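# Unstack one tumbler and stand it upright

## Task

Lift one of the four loose tumblers from the stack and set it down on the table mouth up, with a gap of at least one tumbler width between it and the stack. The other three must stay stacked, mouths down, in their original spot. Everything must rest on its own at the end, not held by the robot; the hand releases and withdraws afterward.

## Robot and tools

Robot: two arms, left_arm and right_arm, each with the same five-finger right hand, so the hands are not mirrored. Every hand number means the same thing on both.

Scene frame: the origin is on the tabletop midway between the arms. +x points out over the table, +z points up, and left_arm sits on the +y side. The names left and right do not refer to image sides. Positions are in metres, orientation is a quaternion in w,x,y,z order, and velocities are in m/s and rad/s. Printed positions can be slightly off, especially at long reach.

Hand point: a spot 0.05 m in front of the palm, where the index pad meets the thumb tip in a pinch. Its +z runs along the straightened fingers, which extend 0.06 to 0.07 m beyond it. Its +y comes out of the palm. Its +x crosses the palm toward the little finger. A wrist bracket on the little-finger side protrudes 0.03 m past the point along +y and 0.11 m across the palm, and it can collide with things. Rotating the hand shifts the point slightly.

Row layout (28 numbers, each in [-1, 1]): the left arm comes first: dx, dy, dz, rx, ry, rz, then left_gripper little, ring, middle, index, thumb_bend, thumb_turn, force_limit, speed. The same 14 follow for the right arm. All 28 are required even when one arm moves.

Pose part of a row: an offset, not a pose. It is measured from the hand point's pose as measured at the start of the action, expressed in the hand point's own axes. Every row in an action uses that same start reference, not the previous row. A value of 1.0 equals 0.6 m or 180 degrees. rx, ry, rz form a single rotation vector. Each control step clips the command to within 100 mm and 16 degrees of the measured pose. A far offset may therefore need further actions, and the arm stops at its last clipped pose.

Hand part of a row: these are targets, not offsets. For the fingers, +1 is straight and -1 is curled into the palm. For thumb_bend, +1 is straight. For thumb_turn, +1 puts the thumb beside the palm and -1 puts it opposite the fingers. A pinch is roughly index -0.22, thumb_bend -0.75, thumb_turn -0.57. force_limit maps -1..+1 to a closing stop load of about 0..10 N at the fingertip (0..15 N for the thumb). speed maps -1..+1 to near zero up to full, and full speed covers the whole finger travel in 0.6 s. No value means no change. To keep a hand as it is, resend its last eight numbers, or its hand_measured six plus hand_force_limit and hand_speed if none were sent yet. For a whole-hand wrap of objects 0.035 to 0.08 m across, turn the thumb fully in front of the palm before you reach the object. For a soft grip, close at speed -0.9 or lower. A motor starts only when its target changes by 0.01 or more. It then locks at the target, or at force_limit while closing.

Tools:
- execute_actions(actions): a list of actions. Each action is a list of up to 15 rows, and each row lasts one 1/30 s step. If fewer than 15 rows are given, the last row is held for the remaining steps, so one action runs 0.5 s. An empty list just returns the state and images. For the first action of a call, the reference is the last pose a result reported.
- move(target, speed, stop_force, blocking): target is one 28-number row whose offsets are measured from the pose in the latest result. Both hand points follow straight paths that finish together, taking 0.5 to 10 s. speed is in m/s, from 0.002 to 0.5 (default 0.25), and turning is capped at twice that in rad/s. stop_force is one value in N, 13 to 80, shared by both arms. An arm stops its path when its wrist sensor feels that much added push along its direction of travel. It then backs off two steps and holds. Use stop_force only at slow speed, and not when that arm rotates. Leave it out when pulling away from contact. blocking=false returns after 0.5 s; it cannot be combined with stop_force, and you must use wait or stop before sending new commands. Paths do not avoid obstacles.
- wait(seconds): 0 to 10 s; each arm keeps its last command.
- stop(): brakes a running move; the arm needs room to slow down.
- zoom_image(camera, region): camera is cam_high, cam_left_wrist or cam_right_wrist; region is [x0, y0, x1, y1] in pixels of the 896x504 image, at most 504x504.
- show_instructions(): shows the reference pages.
- finished_scene(scene): ends the numbered scene irreversibly. Call it only once the tumbler stands on its own and the hands are clear.

Results: each arm's pose and velocities; Hand target lines showing what the controller is driving toward; hand_measured, hand_stopped_by (moving, target, force, stalled, fault) and hand_load_n, all in motor order. Loads near zero mean the grip was lost. Results also give wrist force and torque in the end-effector axes, with a few N of offset and noise, saturating near 100 N; joint positions and torques, which are noisy; pose unreachable notes; and a move: line. That line gives the ending (done, off_target, moving, held, contact, fault), any limits (paced means the target was clipped; held means some steps were blocked), and the distance to target.

Avoid: pushing past a firm contact with a stiff arm, since an outside force of 150 N or a joint torque over its limit (wrist joints 48.6 N m, elbow 135) halts that arm for 10 s. Also avoid fast impacts, arms striking or pressing on each other (any part, fingers included), knocking the stack over, dropping the tumbler, and pushing anything off the table. Long holds under load heat the motors: a warning appears at 70 °C, and the brakes engage at 85 °C. Objects may get a brief random nudge now and then. Thinking time passes while the robot holds its last command.

Each tool is called as name(argument=value, ...) on one line, values as JSON.

Reference images:

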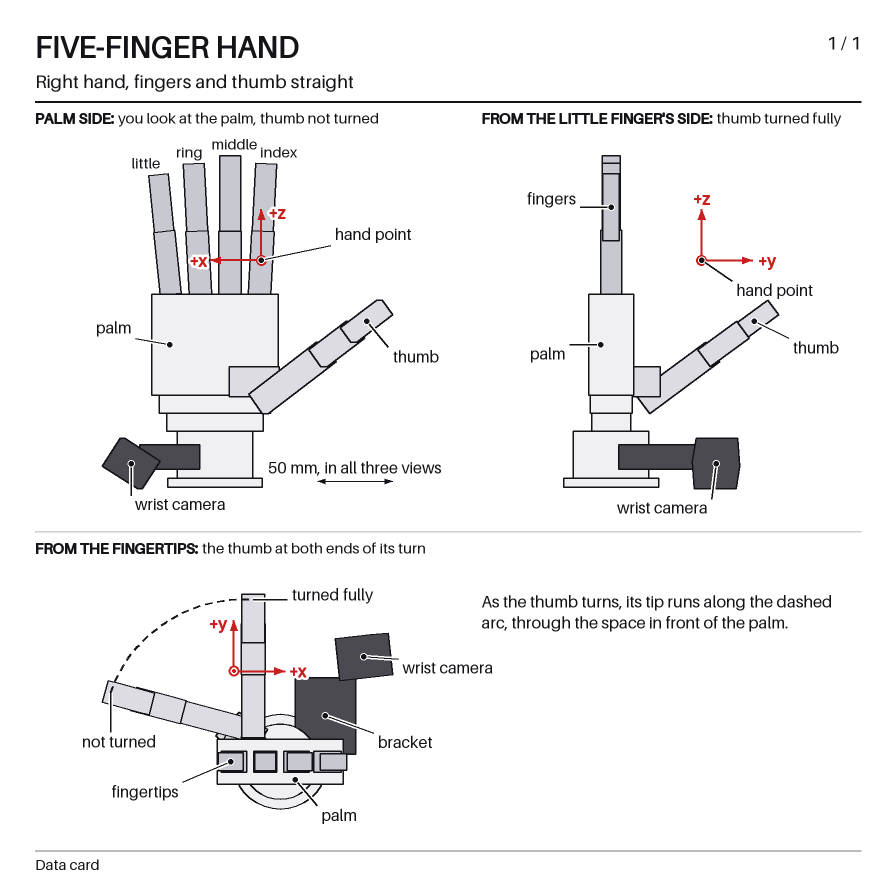

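## Session

execute_actions(actions=[])

Scene clock: 0.00 s.
left_arm: end_effector_position=(-0.1137, +1.0828, +0.7217) hand_measured=(+1.000, +1.000, +1.000, +1.000, +1.000, +1.000) hand_load_n=(+0.0, +0.0, +0.0, +0.0, +0.0, +0.0) hand_stopped_by=(target, target, target, target, target, target) hand_force_limit=0.00 hand_speed=-0.80 end_effector_quat_wxyz=(+0.099, -0.722, +0.675, +0.113) end_effector_velocity=(+0.000, +0.000, -0.000) end_effector_angular_velocity=(+0.000, -0.000, -0.000) | right_arm: end_effector_position=(+0.1346, -1.0932, +0.6812) hand_measured=(+1.000, +1.000, +1.000, +1.000, +1.000, +1.000) hand_load_n=(+0.0, +0.0, +0.0, +0.0, +0.0, +0.0) hand_stopped_by=(target, target, target, target, target, target) hand_force_limit=0.00 hand_speed=-0.80 end_effector_quat_wxyz=(+0.063, +0.715, +0.688, -0.108) end_effector_velocity=(-0.000, -0.001, -0.002) end_effector_angular_velocity=(+0.002, -0.001, -0.000)
Joint positions: left_arm=[ 1.255 -1.683  1.303  1.657  1.506 -1.747] | right_arm=[-1.888 -1.663  1.352  1.633  1.547 -1.904]
Joint velocities: left_arm=[-0.  0. -0. -0.  0. -0.] | right_arm=[ 0.     0.001  0.002 -0.001 -0.     0.   ]
Joint torques (N m, as the arm reports them, + toward a larger angle): no reading
Wrist force (N, on the end effector, along its own x y z axes, offset not removed): no reading
Wrist torque (N m, same axes, about the end effector's origin, offset not removed): no reading
Hand target (left_arm): -0.114, +1.083, +0.722; -0.099, +0.722, -0.675, -0.113
Hand target (right_arm): +0.135, -1.093, +0.681; +0.063, +0.715, +0.688, -0.108

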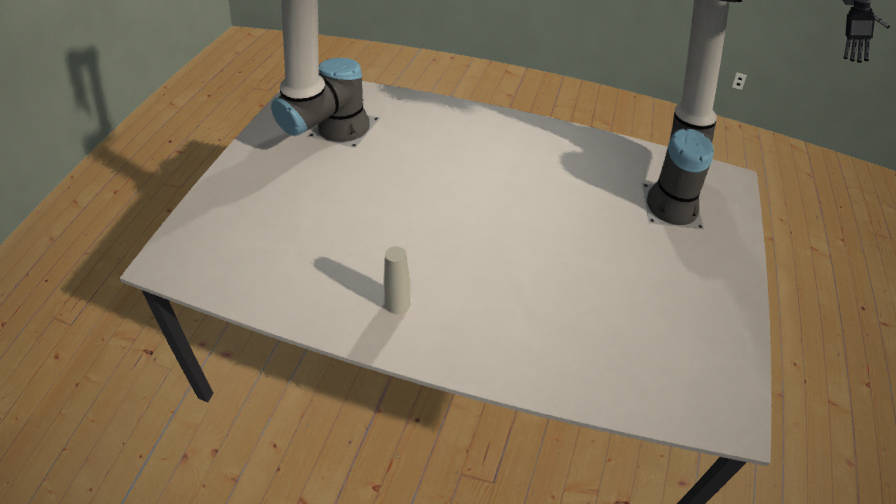

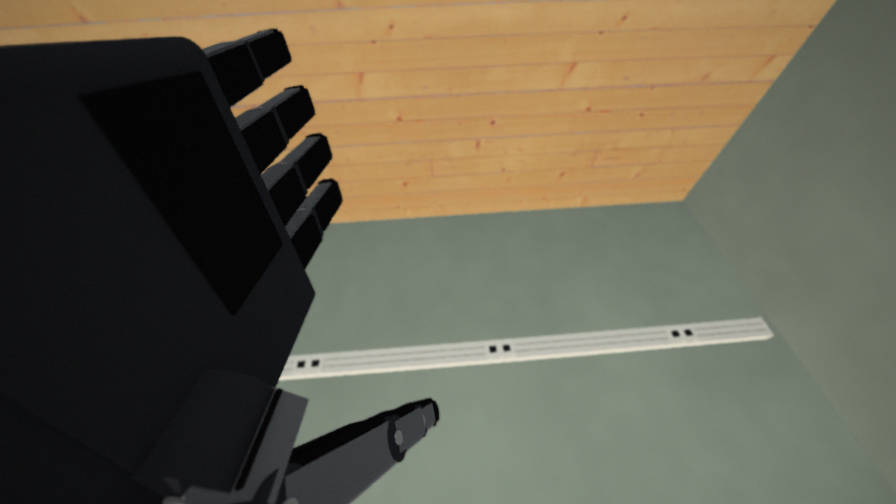

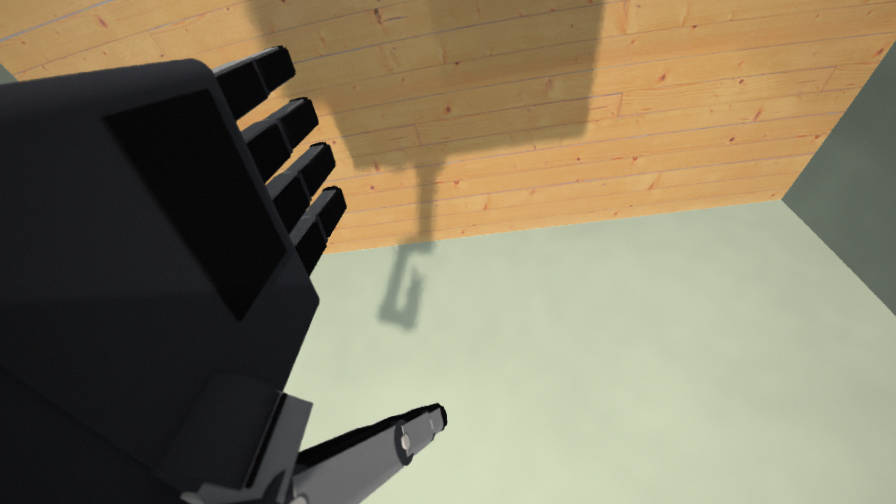

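zoom_image(camera="cam_high", region=[340, 230, 460, 330])

Region (340, 230, 460, 330) of cam_high's 896x504 image, scaled by 4.200, with more detail than that image has.

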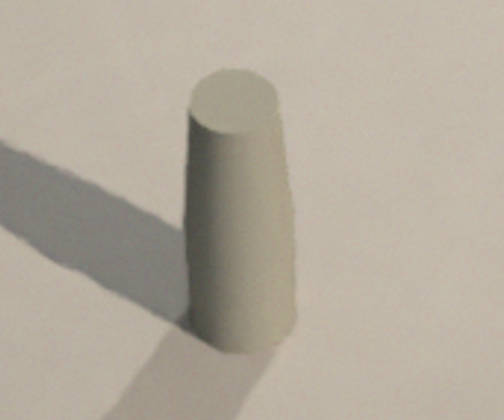

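move(target=[0,0,0,0,0,0,1,1,1,1,1,1,0,-0.8, 0.623,0.942,0.237,-0.221,-0.168,-0.163,1,1,1,1,1,-1,0,0], speed=0.45)

Scene clock: 52.17 s.
left_arm: end_effector_position=(-0.1137, +1.0828, +0.7217) hand_measured=(+1.000, +1.000, +1.000, +1.000, +1.000, +1.000) hand_load_n=(+0.0, +0.0, +0.0, +0.0, +0.0, +0.0) hand_stopped_by=(target, target, target, target, target, target) hand_force_limit=0.00 hand_speed=-0.80 end_effector_quat_wxyz=(+0.099, -0.722, +0.675, +0.113) end_effector_velocity=(+0.000, +0.000, -0.000) end_effector_angular_velocity=(-0.000, -0.000, -0.000) | right_arm: end_effector_position=(+0.7014, -0.7910, +0.4219) hand_measured=(+1.000, +1.000, +1.000, +1.000, +1.000, -1.000) hand_load_n=(+0.0, +0.0, +0.0, +0.0, +0.0, +0.0) hand_stopped_by=(target, target, target, target, target, target) hand_force_limit=0.00 hand_speed=0.00 end_effector_quat_wxyz=(+0.441, +0.409, +0.797, -0.062) end_effector_velocity=(+0.002, +0.000, -0.000) end_effector_angular_velocity=(-0.003, -0.000, +0.000)
Joint positions: left_arm=[ 1.255 -1.683  1.303  1.657  1.506 -1.747] | right_arm=[-0.613 -1.729  1.987  0.39   1.527 -1.27 ]
Joint velocities: left_arm=[-0.  0.  0.  0.  0. -0.] | right_arm=[ 0.005  0.004 -0.003 -0.003  0.005  0.001]
Joint torques (N m, as the arm reports them, + toward a larger angle): left_arm=[  0.   -31.99 -36.62   1.95  -1.     0.39] | right_arm=[ 11.08  -9.97 -51.31  -2.14   3.59   3.19]
Wrist force (N, on the end effector, along its own x y z axes, offset not removed): left_arm=[-0.2 0.9 2.4] | right_arm=[2.3 2.3 -1.0]
Wrist torque (N m, same axes, about the end effector's origin, offset not removed): left_arm=[0.13 0.00 0.11] | right_arm=[0.48 -0.44 0.23]
Hand target (left_arm): -0.114, +1.083, +0.722; -0.099, +0.722, -0.675, -0.113
Hand target (right_arm): +0.702, -0.791, +0.422; +0.441, +0.409, +0.797, -0.062
Off the commanded pose (left_arm): 0.000 m, 0 deg.
Off the commanded pose (right_arm): 0.002 m, 0 deg.
move: done

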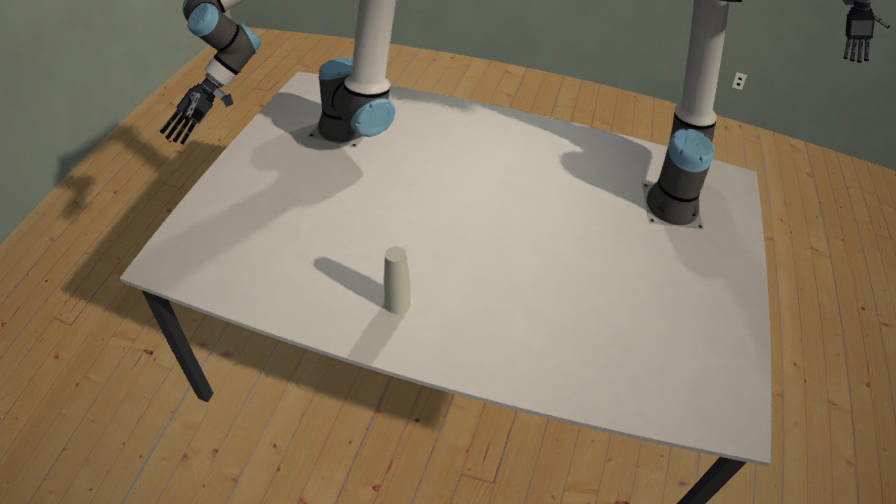

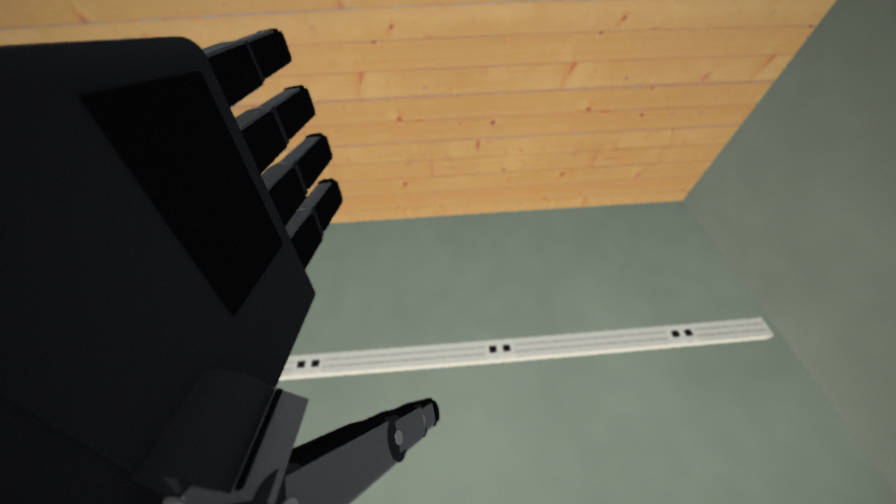

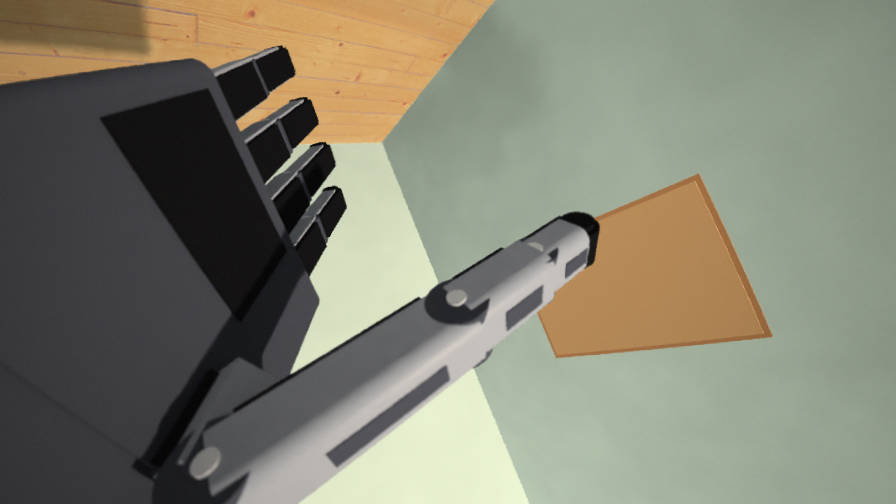

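move(target=[0,0,0,0,0,0,1,1,1,1,1,1,0,-0.8, 0.946,0.555,-0.2295,-0.2212,-0.1673,-0.163,1,1,1,1,1,-1,0,0], speed=0.4)

Scene clock: 60.37 s.
left_arm: end_effector_position=(-0.1137, +1.0828, +0.7217) hand_measured=(+1.000, +1.000, +1.000, +1.000, +1.000, +1.000) hand_load_n=(+0.0, +0.0, +0.0, +0.0, +0.0, +0.0) hand_stopped_by=(target, target, target, target, target, target) hand_force_limit=0.00 hand_speed=-0.80 end_effector_quat_wxyz=(+0.099, -0.722, +0.675, +0.113) end_effector_velocity=(-0.000, -0.000, +0.000) end_effector_angular_velocity=(+0.001, -0.000, +0.000) | right_arm: end_effector_position=(+0.6901, -0.1691, +0.1656) hand_measured=(+1.000, +1.000, +1.000, +1.000, +1.000, -1.000) hand_load_n=(+0.0, +0.0, +0.0, +0.0, +0.0, +0.0) hand_stopped_by=(target, target, target, target, target, target) hand_force_limit=0.00 hand_speed=0.00 end_effector_quat_wxyz=(+0.708, +0.001, +0.707, -0.001) end_effector_velocity=(+0.002, +0.001, +0.000) end_effector_angular_velocity=(-0.001, -0.004, -0.001)
Joint positions: left_arm=[ 1.255 -1.683  1.303  1.657  1.506 -1.747] | right_arm=[ 0.495 -1.231  2.31  -1.081  2.011 -1.571]
Joint velocities: left_arm=[ 0.    -0.001  0.    -0.    -0.     0.   ] | right_arm=[ 0.001  0.003 -0.003 -0.005  0.001 -0.003]
Joint torques (N m, as the arm reports them, + toward a larger angle): left_arm=[ -1.2  -31.73 -35.47   1.82  -0.86   0.5 ] | right_arm=[ 10.03 -34.63 -31.86  -4.96   3.7   -3.67]
Wrist force (N, on the end effector, along its own x y z axes, offset not removed): left_arm=[0.8 -2.2 0.7] | right_arm=[0.1 0.8 0.5]
Wrist torque (N m, same axes, about the end effector's origin, offset not removed): left_arm=[-0.36 -0.19 0.17] | right_arm=[0.06 -0.15 -0.10]
Hand target (left_arm): -0.114, +1.083, +0.722; -0.099, +0.722, -0.675, -0.113
Hand target (right_arm): +0.690, -0.169, +0.166; +0.708, +0.001, +0.707, -0.001
Off the commanded pose (left_arm): 0.000 m, 0 deg.
Off the commanded pose (right_arm): 0.002 m, 0 deg.
move: done

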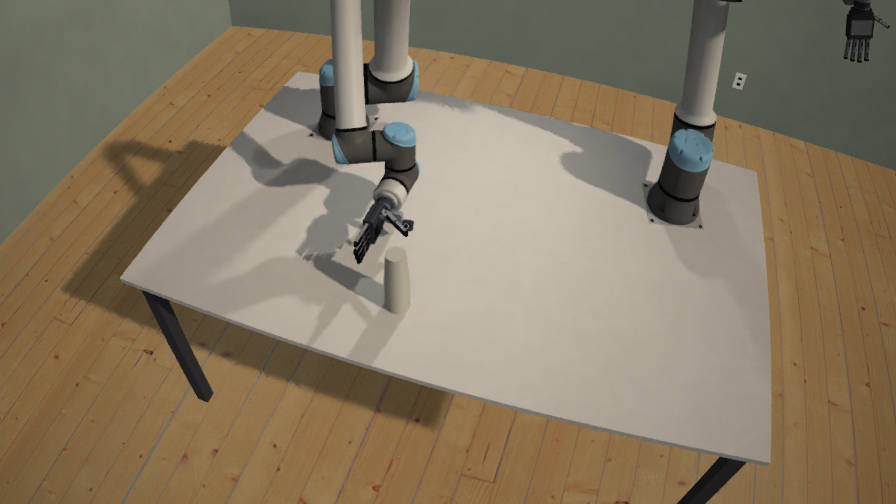

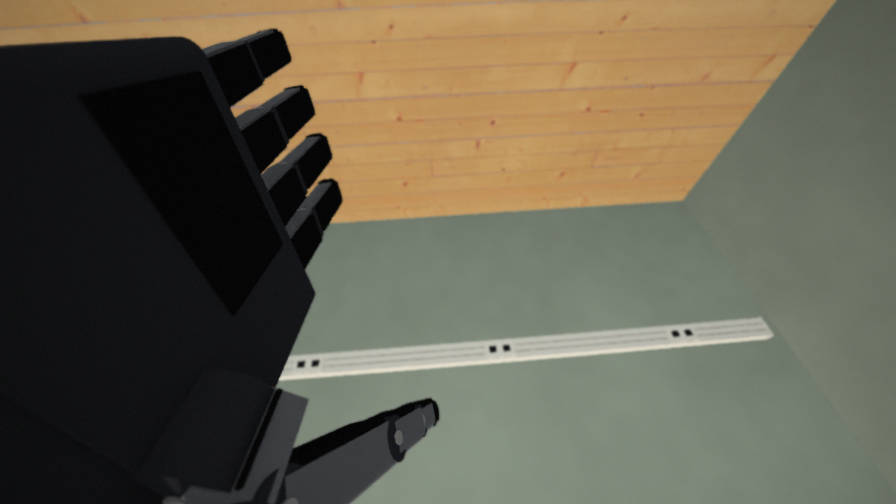

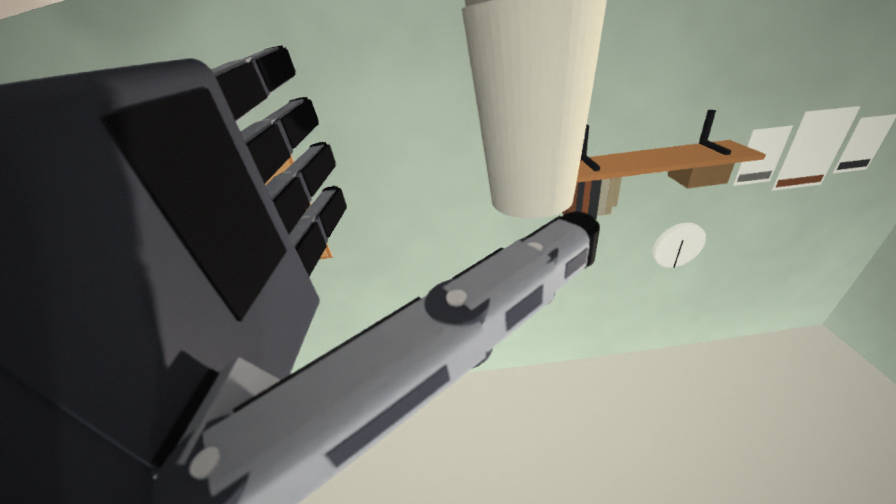

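zoom_image(camera="cam_high", region=[320, 170, 460, 330])

zoom_image(camera="cam_right_wrist", region=[200, 0, 700, 300])

Region (320, 170, 460, 330) of cam_high's 896x504 image, scaled by 3.150, with more detail than that image has; it fills the left 441 columns of this view, and the rest is white.

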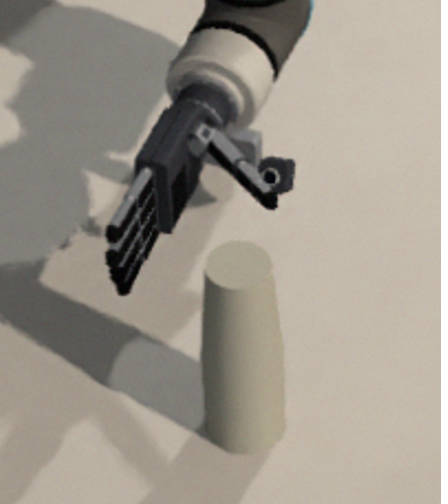

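Region (200, 0, 700, 300) of cam_right_wrist's 896x504 image, scaled by 1.008, with more detail than that image has; it fills the top 302 rows of this view, and the rest is white.

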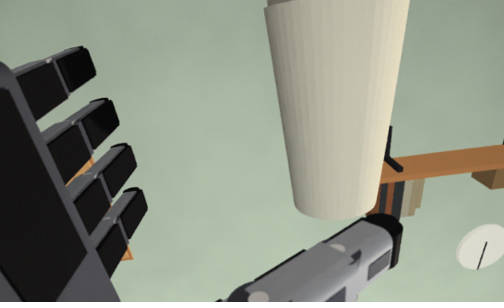

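move(target=[0,0,0,0,0,0,1,1,1,1,1,1,0,-0.8, -0.002,0.097,0.152,0,0,-0.018,1,1,1,1,1,-1,0,0], speed=0.15)

zoom_image(camera="cam_high", region=[330, 200, 450, 330])

Scene clock: 78.53 s.
left_arm: end_effector_position=(-0.1137, +1.0828, +0.7217) hand_measured=(+1.000, +1.000, +1.000, +1.000, +1.000, +1.000) hand_load_n=(+0.0, +0.0, +0.0, +0.0, +0.0, +0.0) hand_stopped_by=(target, target, target, target, target, target) hand_force_limit=0.00 hand_speed=-0.80 end_effector_quat_wxyz=(+0.099, -0.722, +0.675, +0.113) end_effector_velocity=(-0.000, +0.000, +0.000) end_effector_angular_velocity=(+0.001, +0.000, +0.001) | right_arm: end_effector_position=(+0.7812, -0.1111, +0.1669) hand_measured=(+1.000, +1.000, +1.000, +1.000, +1.000, -1.000) hand_load_n=(+0.0, +0.0, +0.0, +0.0, +0.0, +0.0) hand_stopped_by=(target, target, target, target, target, target) hand_force_limit=0.00 hand_speed=0.00 end_effector_quat_wxyz=(+0.707, -0.019, +0.706, -0.021) end_effector_velocity=(+0.002, +0.001, -0.001) end_effector_angular_velocity=(-0.001, +0.002, -0.000)
Joint positions: left_arm=[ 1.255 -1.683  1.303  1.657  1.506 -1.747] | right_arm=[ 0.516 -1.124  2.102 -0.979  2.032 -1.628]
Joint velocities: left_arm=[ 0.001 -0.    -0.    -0.001 -0.001  0.   ] | right_arm=[-0.     0.003 -0.004  0.003  0.    -0.001]
Joint torques (N m, as the arm reports them, + toward a larger angle): left_arm=[ -0.89 -32.88 -36.13   1.85  -0.92   0.55] | right_arm=[ 10.86 -45.56 -35.25   0.58   3.64  -3.34]
Wrist force (N, on the end effector, along its own x y z axes, offset not removed): left_arm=[-0.9 -0.4 0.2] | right_arm=[1.9 1.3 -3.1]
Wrist torque (N m, same axes, about the end effector's origin, offset not removed): left_arm=[0.08 0.22 0.09] | right_arm=[0.48 -0.34 -0.03]
Hand target (left_arm): -0.114, +1.083, +0.722; -0.099, +0.722, -0.675, -0.113
Hand target (right_arm): +0.781, -0.111, +0.167; +0.707, -0.019, +0.706, -0.021
Off the commanded pose (left_arm): 0.000 m, 0 deg.
Off the commanded pose (right_arm): 0.000 m, 0 deg.
move: done

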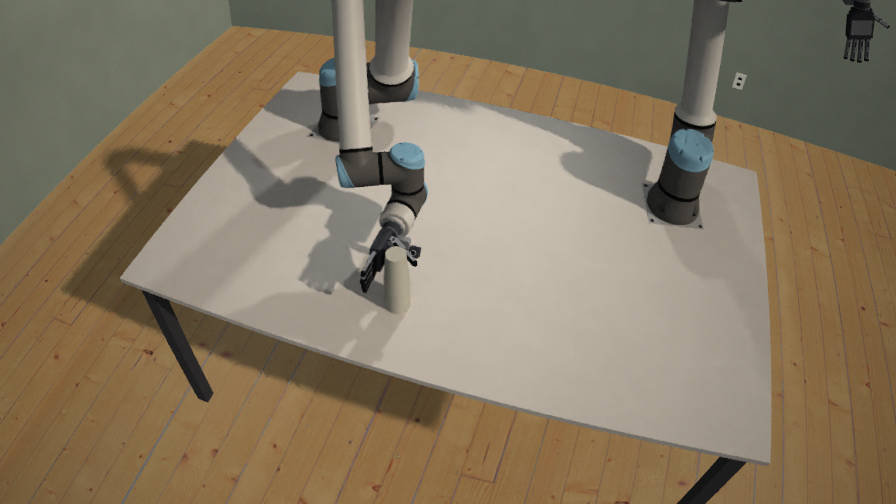

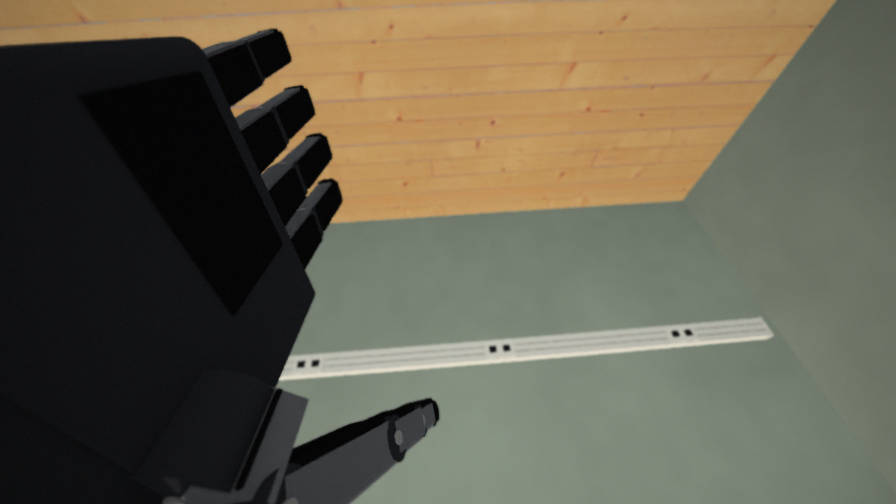

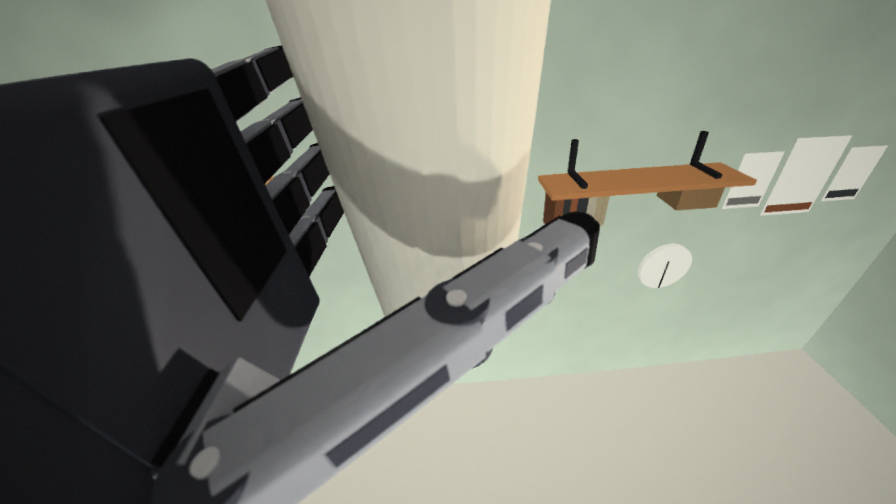

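Region (330, 200, 450, 330) of cam_high's 896x504 image, scaled by 3.877, with more detail than that image has; it fills the left 465 columns of this view, and the rest is white.

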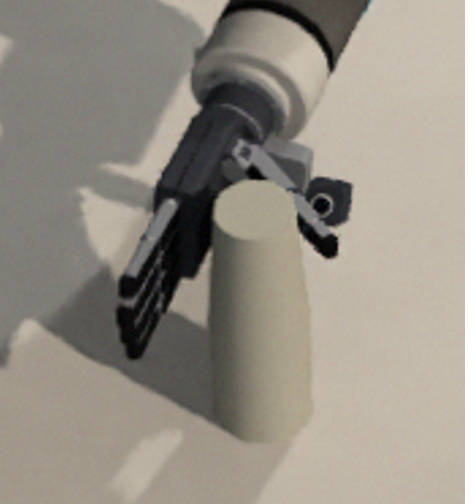

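execute_actions(actions=[[[0,0,0,0,0,0,1,1,1,1,1,1,0,-0.8, 0,0.002,0.005,0,0,0,1,1,1,1,1,-1,0,0],[0,0,0,0,0,0,1,1,1,1,1,1,0,-0.8, 0,0.004,0.010,0,0,0,1,1,1,1,1,-1,0,0],[0,0,0,0,0,0,1,1,1,1,1,1,0,-0.8, 0,0.006,0.015,0,0,0,1,1,1,1,1,-1,0,0],[0,0,0,0,0,0,1,1,1,1,1,1,0,-0.8, 0,0.008,0.020,0,0,0,1,1,1,1,1,-1,0,0],[0,0,0,0,0,0,1,1,1,1,1,1,0,-0.8, 0,0.010,0.025,0,0,0,1,1,1,1,1,-1,0,0],[0,0,0,0,0,0,1,1,1,1,1,1,0,-0.8, 0,0.012,0.030,0,0,0,1,1,1,1,1,-1,0,0],[0,0,0,0,0,0,1,1,1,1,1,1,0,-0.8, 0,0.014,0.034,0,0,0,1,1,1,1,1,-1,0,0],[0,0,0,0,0,0,1,1,1,1,1,1,0,-0.8, 0,0.015,0.037,0,0,0,1,1,1,1,1,-1,0,0]]])

Scene clock: 88.23 s.
left_arm: end_effector_position=(-0.1137, +1.0828, +0.7217) hand_measured=(+1.000, +1.000, +1.000, +1.000, +1.000, +1.000) hand_load_n=(+0.0, +0.0, +0.0, +0.0, +0.0, +0.0) hand_stopped_by=(target, target, target, target, target, target) hand_force_limit=0.00 hand_speed=-0.80 end_effector_quat_wxyz=(+0.099, -0.722, +0.675, +0.113) end_effector_velocity=(+0.000, -0.000, +0.000) end_effector_angular_velocity=(+0.001, -0.000, -0.000) | right_arm: end_effector_position=(+0.8024, -0.1025, +0.1665) hand_measured=(+1.000, +1.000, +1.000, +1.000, +1.000, -1.000) hand_load_n=(+0.0, +0.0, +0.0, +0.0, +0.0, +0.0) hand_stopped_by=(target, target, target, target, target, target) hand_force_limit=0.00 hand_speed=0.00 end_effector_quat_wxyz=(+0.707, -0.019, +0.706, -0.021) end_effector_velocity=(+0.009, +0.006, -0.001) end_effector_angular_velocity=(-0.000, +0.001, +0.002)
Joint positions: left_arm=[ 1.255 -1.683  1.303  1.657  1.506 -1.747] | right_arm=[ 0.513 -1.099  2.058 -0.96   2.029 -1.628]
Joint velocities: left_arm=[-0.    -0.001 -0.    -0.     0.     0.   ] | right_arm=[ 0.001  0.012 -0.02   0.01  -0.001  0.   ]
Joint torques (N m, as the arm reports them, + toward a larger angle): left_arm=[ -1.31 -30.79 -36.02   2.    -0.91   0.48] | right_arm=[ -9.14 -49.3  -35.35   0.66  -4.03  -1.83]
Wrist force (N, on the end effector, along its own x y z axes, offset not removed): left_arm=[1.1 -2.5 1.4] | right_arm=[-2.3 1.6 -0.1]
Wrist torque (N m, same axes, about the end effector's origin, offset not removed): left_arm=[-0.31 -0.11 0.12] | right_arm=[0.34 0.19 -0.25]
Hand target (left_arm): -0.114, +1.083, +0.722; -0.099, +0.722, -0.675, -0.113
Hand target (right_arm): +0.803, -0.102, +0.166; +0.707, -0.019, +0.706, -0.021
Off the commanded pose (left_arm): 0.000 m, 0 deg.
Off the commanded pose (right_arm): 0.001 m, 0 deg.

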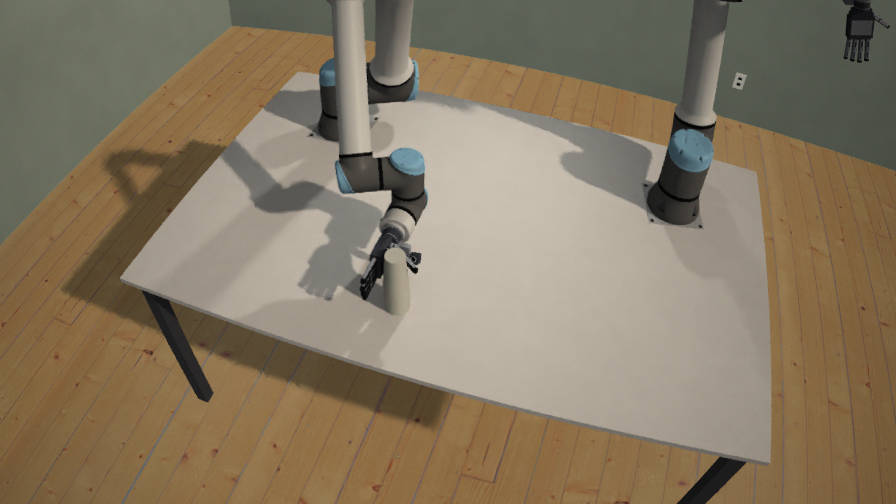

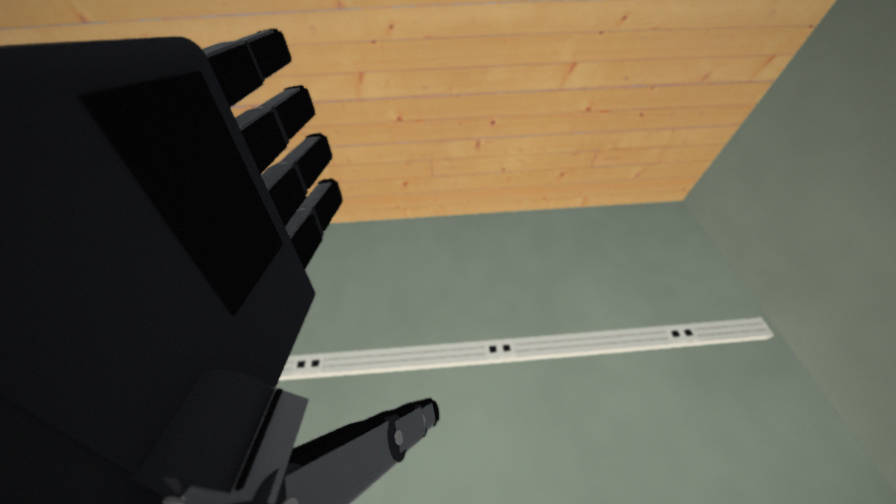

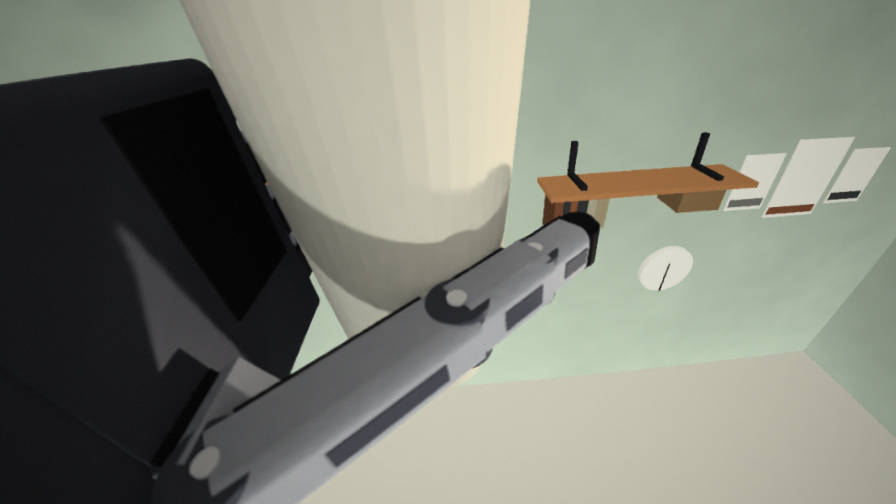

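zoom_image(camera="cam_high", region=[330, 200, 450, 330])

Region (330, 200, 450, 330) of cam_high's 896x504 image, scaled by 3.877, with more detail than that image has; it fills the left 465 columns of this view, and the rest is white.

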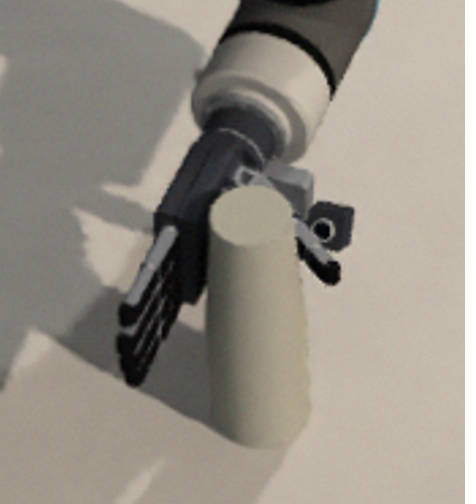

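execute_actions(actions=[[[0,0,0,0,0,0,1,1,1,1,1,1,0,-0.8, 0,0.001,-0.007,0,0,0,-1,-1,-1,-1,1,-1,0.0,-0.5]],[[0,0,0,0,0,0,1,1,1,1,1,1,0,-0.8, 0,0,0,0,0,0,-1,-1,-1,-1,1,-1,0.0,-0.6]],[[0,0,0,0,0,0,1,1,1,1,1,1,0,-0.8, 0,0,0,0,0,0,-1,-1,-1,-1,1,-1,0.0,-0.7]]])

Scene clock: 95.10 s.
left_arm: end_effector_position=(-0.1137, +1.0828, +0.7217) hand_measured=(+1.000, +1.000, +1.000, +1.000, +1.000, +1.000) hand_load_n=(+0.0, +0.0, +0.0, +0.0, +0.0, +0.0) hand_stopped_by=(target, target, target, target, target, target) hand_force_limit=0.00 hand_speed=-0.80 end_effector_quat_wxyz=(+0.099, -0.722, +0.675, +0.113) end_effector_velocity=(-0.000, -0.000, +0.000) end_effector_angular_velocity=(-0.000, -0.001, +0.000) | right_arm: end_effector_position=(+0.7983, -0.1019, +0.1664) hand_measured=(+0.074, +0.074, +0.074, +0.074, +1.000, -1.000) hand_load_n=(+0.0, +0.0, +0.0, +0.0, +0.0, +0.0) hand_stopped_by=(moving, moving, moving, moving, target, target) hand_force_limit=0.00 hand_speed=-0.70 end_effector_quat_wxyz=(+0.707, -0.019, +0.706, -0.021) end_effector_velocity=(-0.001, -0.000, -0.001) end_effector_angular_velocity=(-0.001, +0.001, +0.000)
Joint positions: left_arm=[ 1.255 -1.683  1.303  1.657  1.506 -1.747] | right_arm=[ 0.517 -1.102  2.064 -0.963  2.033 -1.628]
Joint velocities: left_arm=[ 0.001 -0.    -0.     0.     0.001 -0.   ] | right_arm=[-0.    -0.     0.001  0.001 -0.    -0.   ]
Joint torques (N m, as the arm reports them, + toward a larger angle): left_arm=[  0.25 -31.95 -36.36   1.93  -0.72   0.19] | right_arm=[  5.79 -81.55 -23.78  -4.07   2.52   0.97]
Wrist force (N, on the end effector, along its own x y z axes, offset not removed): left_arm=[0.1 -0.9 -0.5] | right_arm=[-1.3 -1.8 -0.3]
Wrist torque (N m, same axes, about the end effector's origin, offset not removed): left_arm=[0.06 0.03 0.13] | right_arm=[-0.24 0.19 -0.25]
Hand target (left_arm): -0.114, +1.083, +0.722; -0.099, +0.722, -0.675, -0.113
Hand target (right_arm): +0.798, -0.102, +0.166; +0.707, -0.019, +0.706, -0.021
Off the commanded pose (left_arm): 0.000 m, 0 deg.
Off the commanded pose (right_arm): 0.000 m, 0 deg.

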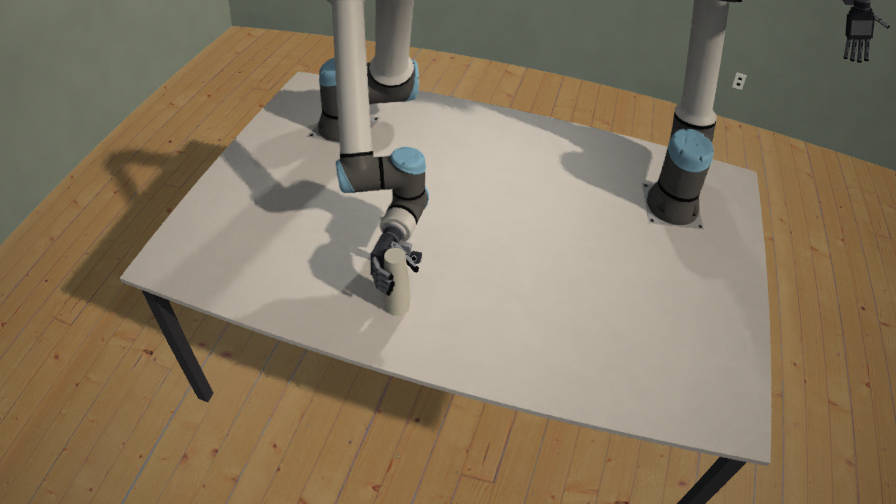

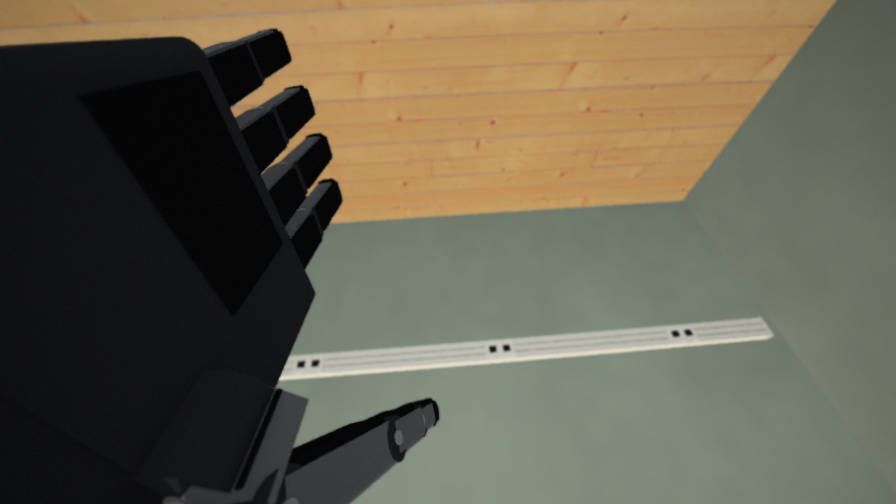

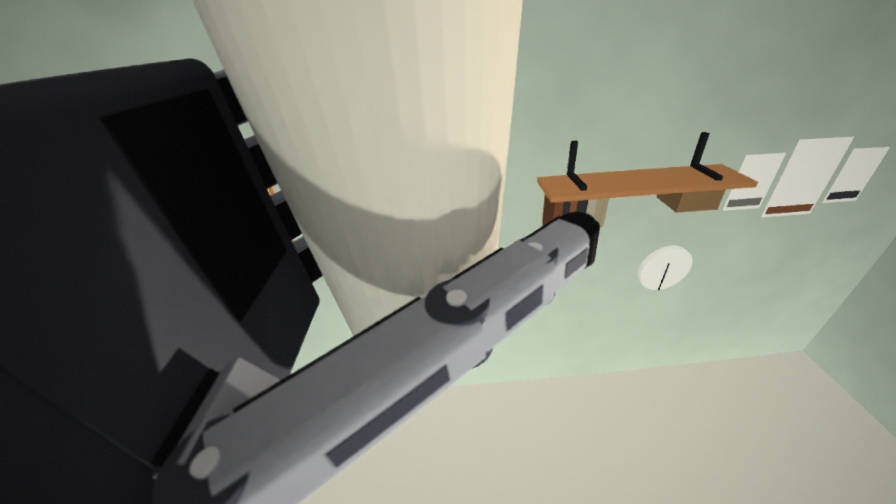

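execute_actions(actions=[[[0,0,0,0,0,0,1,1,1,1,1,1,0,-0.8, 0,0,0,0,0,0,-1,-1,-1,-1,-1,-1,0.0,-0.7]]])

zoom_image(camera="cam_high", region=[330, 200, 450, 330])

Scene clock: 96.83 s.
left_arm: end_effector_position=(-0.1137, +1.0828, +0.7217) hand_measured=(+1.000, +1.000, +1.000, +1.000, +1.000, +1.000) hand_load_n=(+0.0, +0.0, +0.0, +0.0, +0.0, +0.0) hand_stopped_by=(target, target, target, target, target, target) hand_force_limit=0.00 hand_speed=-0.80 end_effector_quat_wxyz=(+0.099, -0.722, +0.675, +0.113) end_effector_velocity=(+0.000, +0.001, -0.000) end_effector_angular_velocity=(-0.000, +0.000, -0.000) | right_arm: end_effector_position=(+0.7983, -0.1019, +0.1664) hand_measured=(-0.124, -0.142, -0.174, -0.206, +0.974, -1.000) hand_load_n=(+2.5, +3.0, +5.0, +9.0, +8.5, +2.5) hand_stopped_by=(force, force, force, force, force, target) hand_force_limit=0.00 hand_speed=-0.70 end_effector_quat_wxyz=(+0.707, -0.019, +0.706, -0.021) end_effector_velocity=(+0.001, +0.000, +0.001) end_effector_angular_velocity=(+0.000, -0.001, +0.000)
Joint positions: left_arm=[ 1.255 -1.683  1.303  1.657  1.506 -1.747] | right_arm=[ 0.517 -1.102  2.064 -0.963  2.033 -1.628]
Joint velocities: left_arm=[-0.     0.001 -0.    -0.001 -0.    -0.   ] | right_arm=[-0.     0.    -0.002  0.    -0.001 -0.   ]
Joint torques (N m, as the arm reports them, + toward a larger angle): left_arm=[ -0.36 -31.56 -35.87   1.92  -0.93   0.22] | right_arm=[  5.94 -81.63 -23.98  -4.13   2.32   0.88]
Wrist force (N, on the end effector, along its own x y z axes, offset not removed): left_arm=[-2.1 -1.3 -0.4] | right_arm=[0.9 2.0 0.5]
Wrist torque (N m, same axes, about the end effector's origin, offset not removed): left_arm=[-0.05 0.40 -0.07] | right_arm=[0.39 -0.53 0.14]
Hand target (left_arm): -0.114, +1.083, +0.722; -0.099, +0.722, -0.675, -0.113
Hand target (right_arm): +0.798, -0.102, +0.166; +0.707, -0.019, +0.706, -0.021
Off the commanded pose (left_arm): 0.000 m, 0 deg.
Off the commanded pose (right_arm): 0.000 m, 0 deg.

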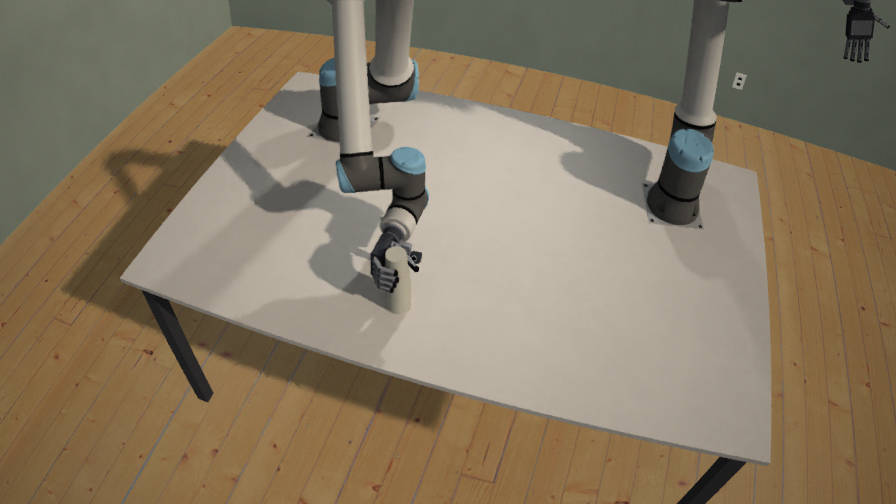

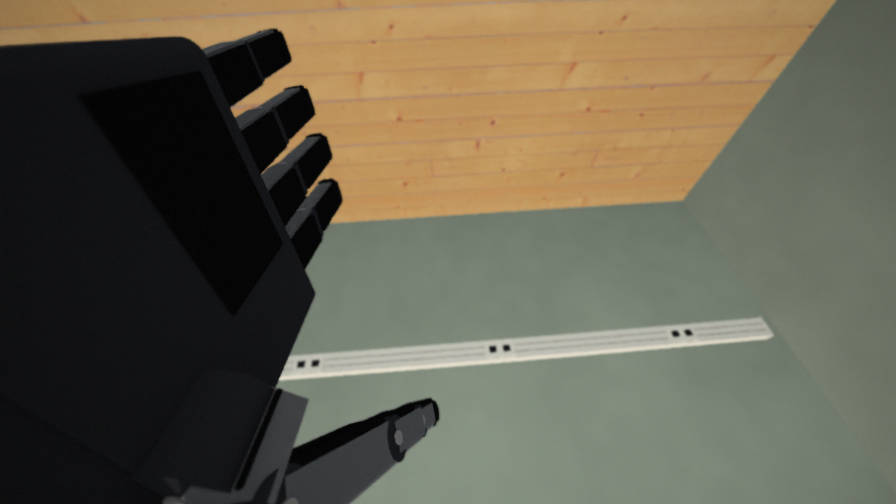

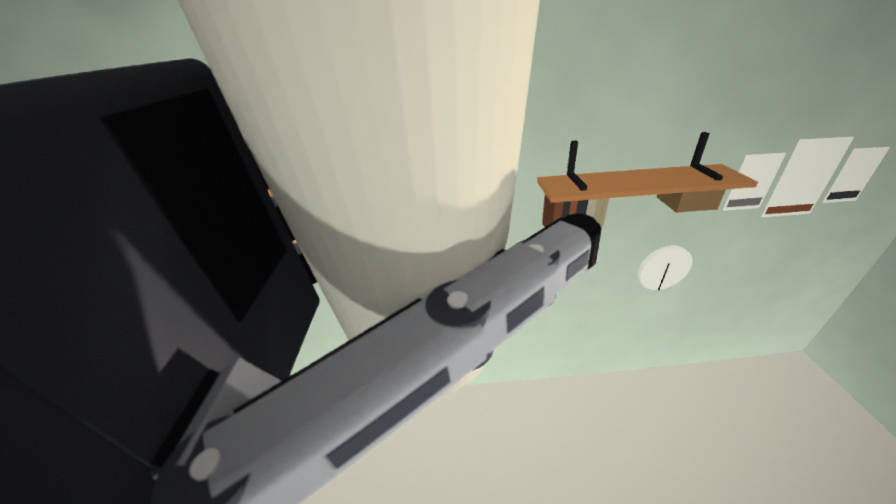

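Region (330, 200, 450, 330) of cam_high's 896x504 image, scaled by 3.877, with more detail than that image has; it fills the left 465 columns of this view, and the rest is white.

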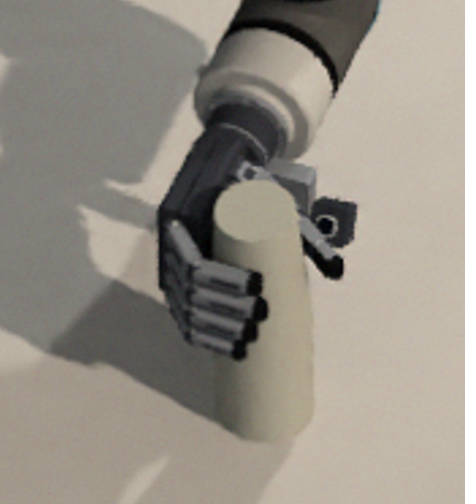

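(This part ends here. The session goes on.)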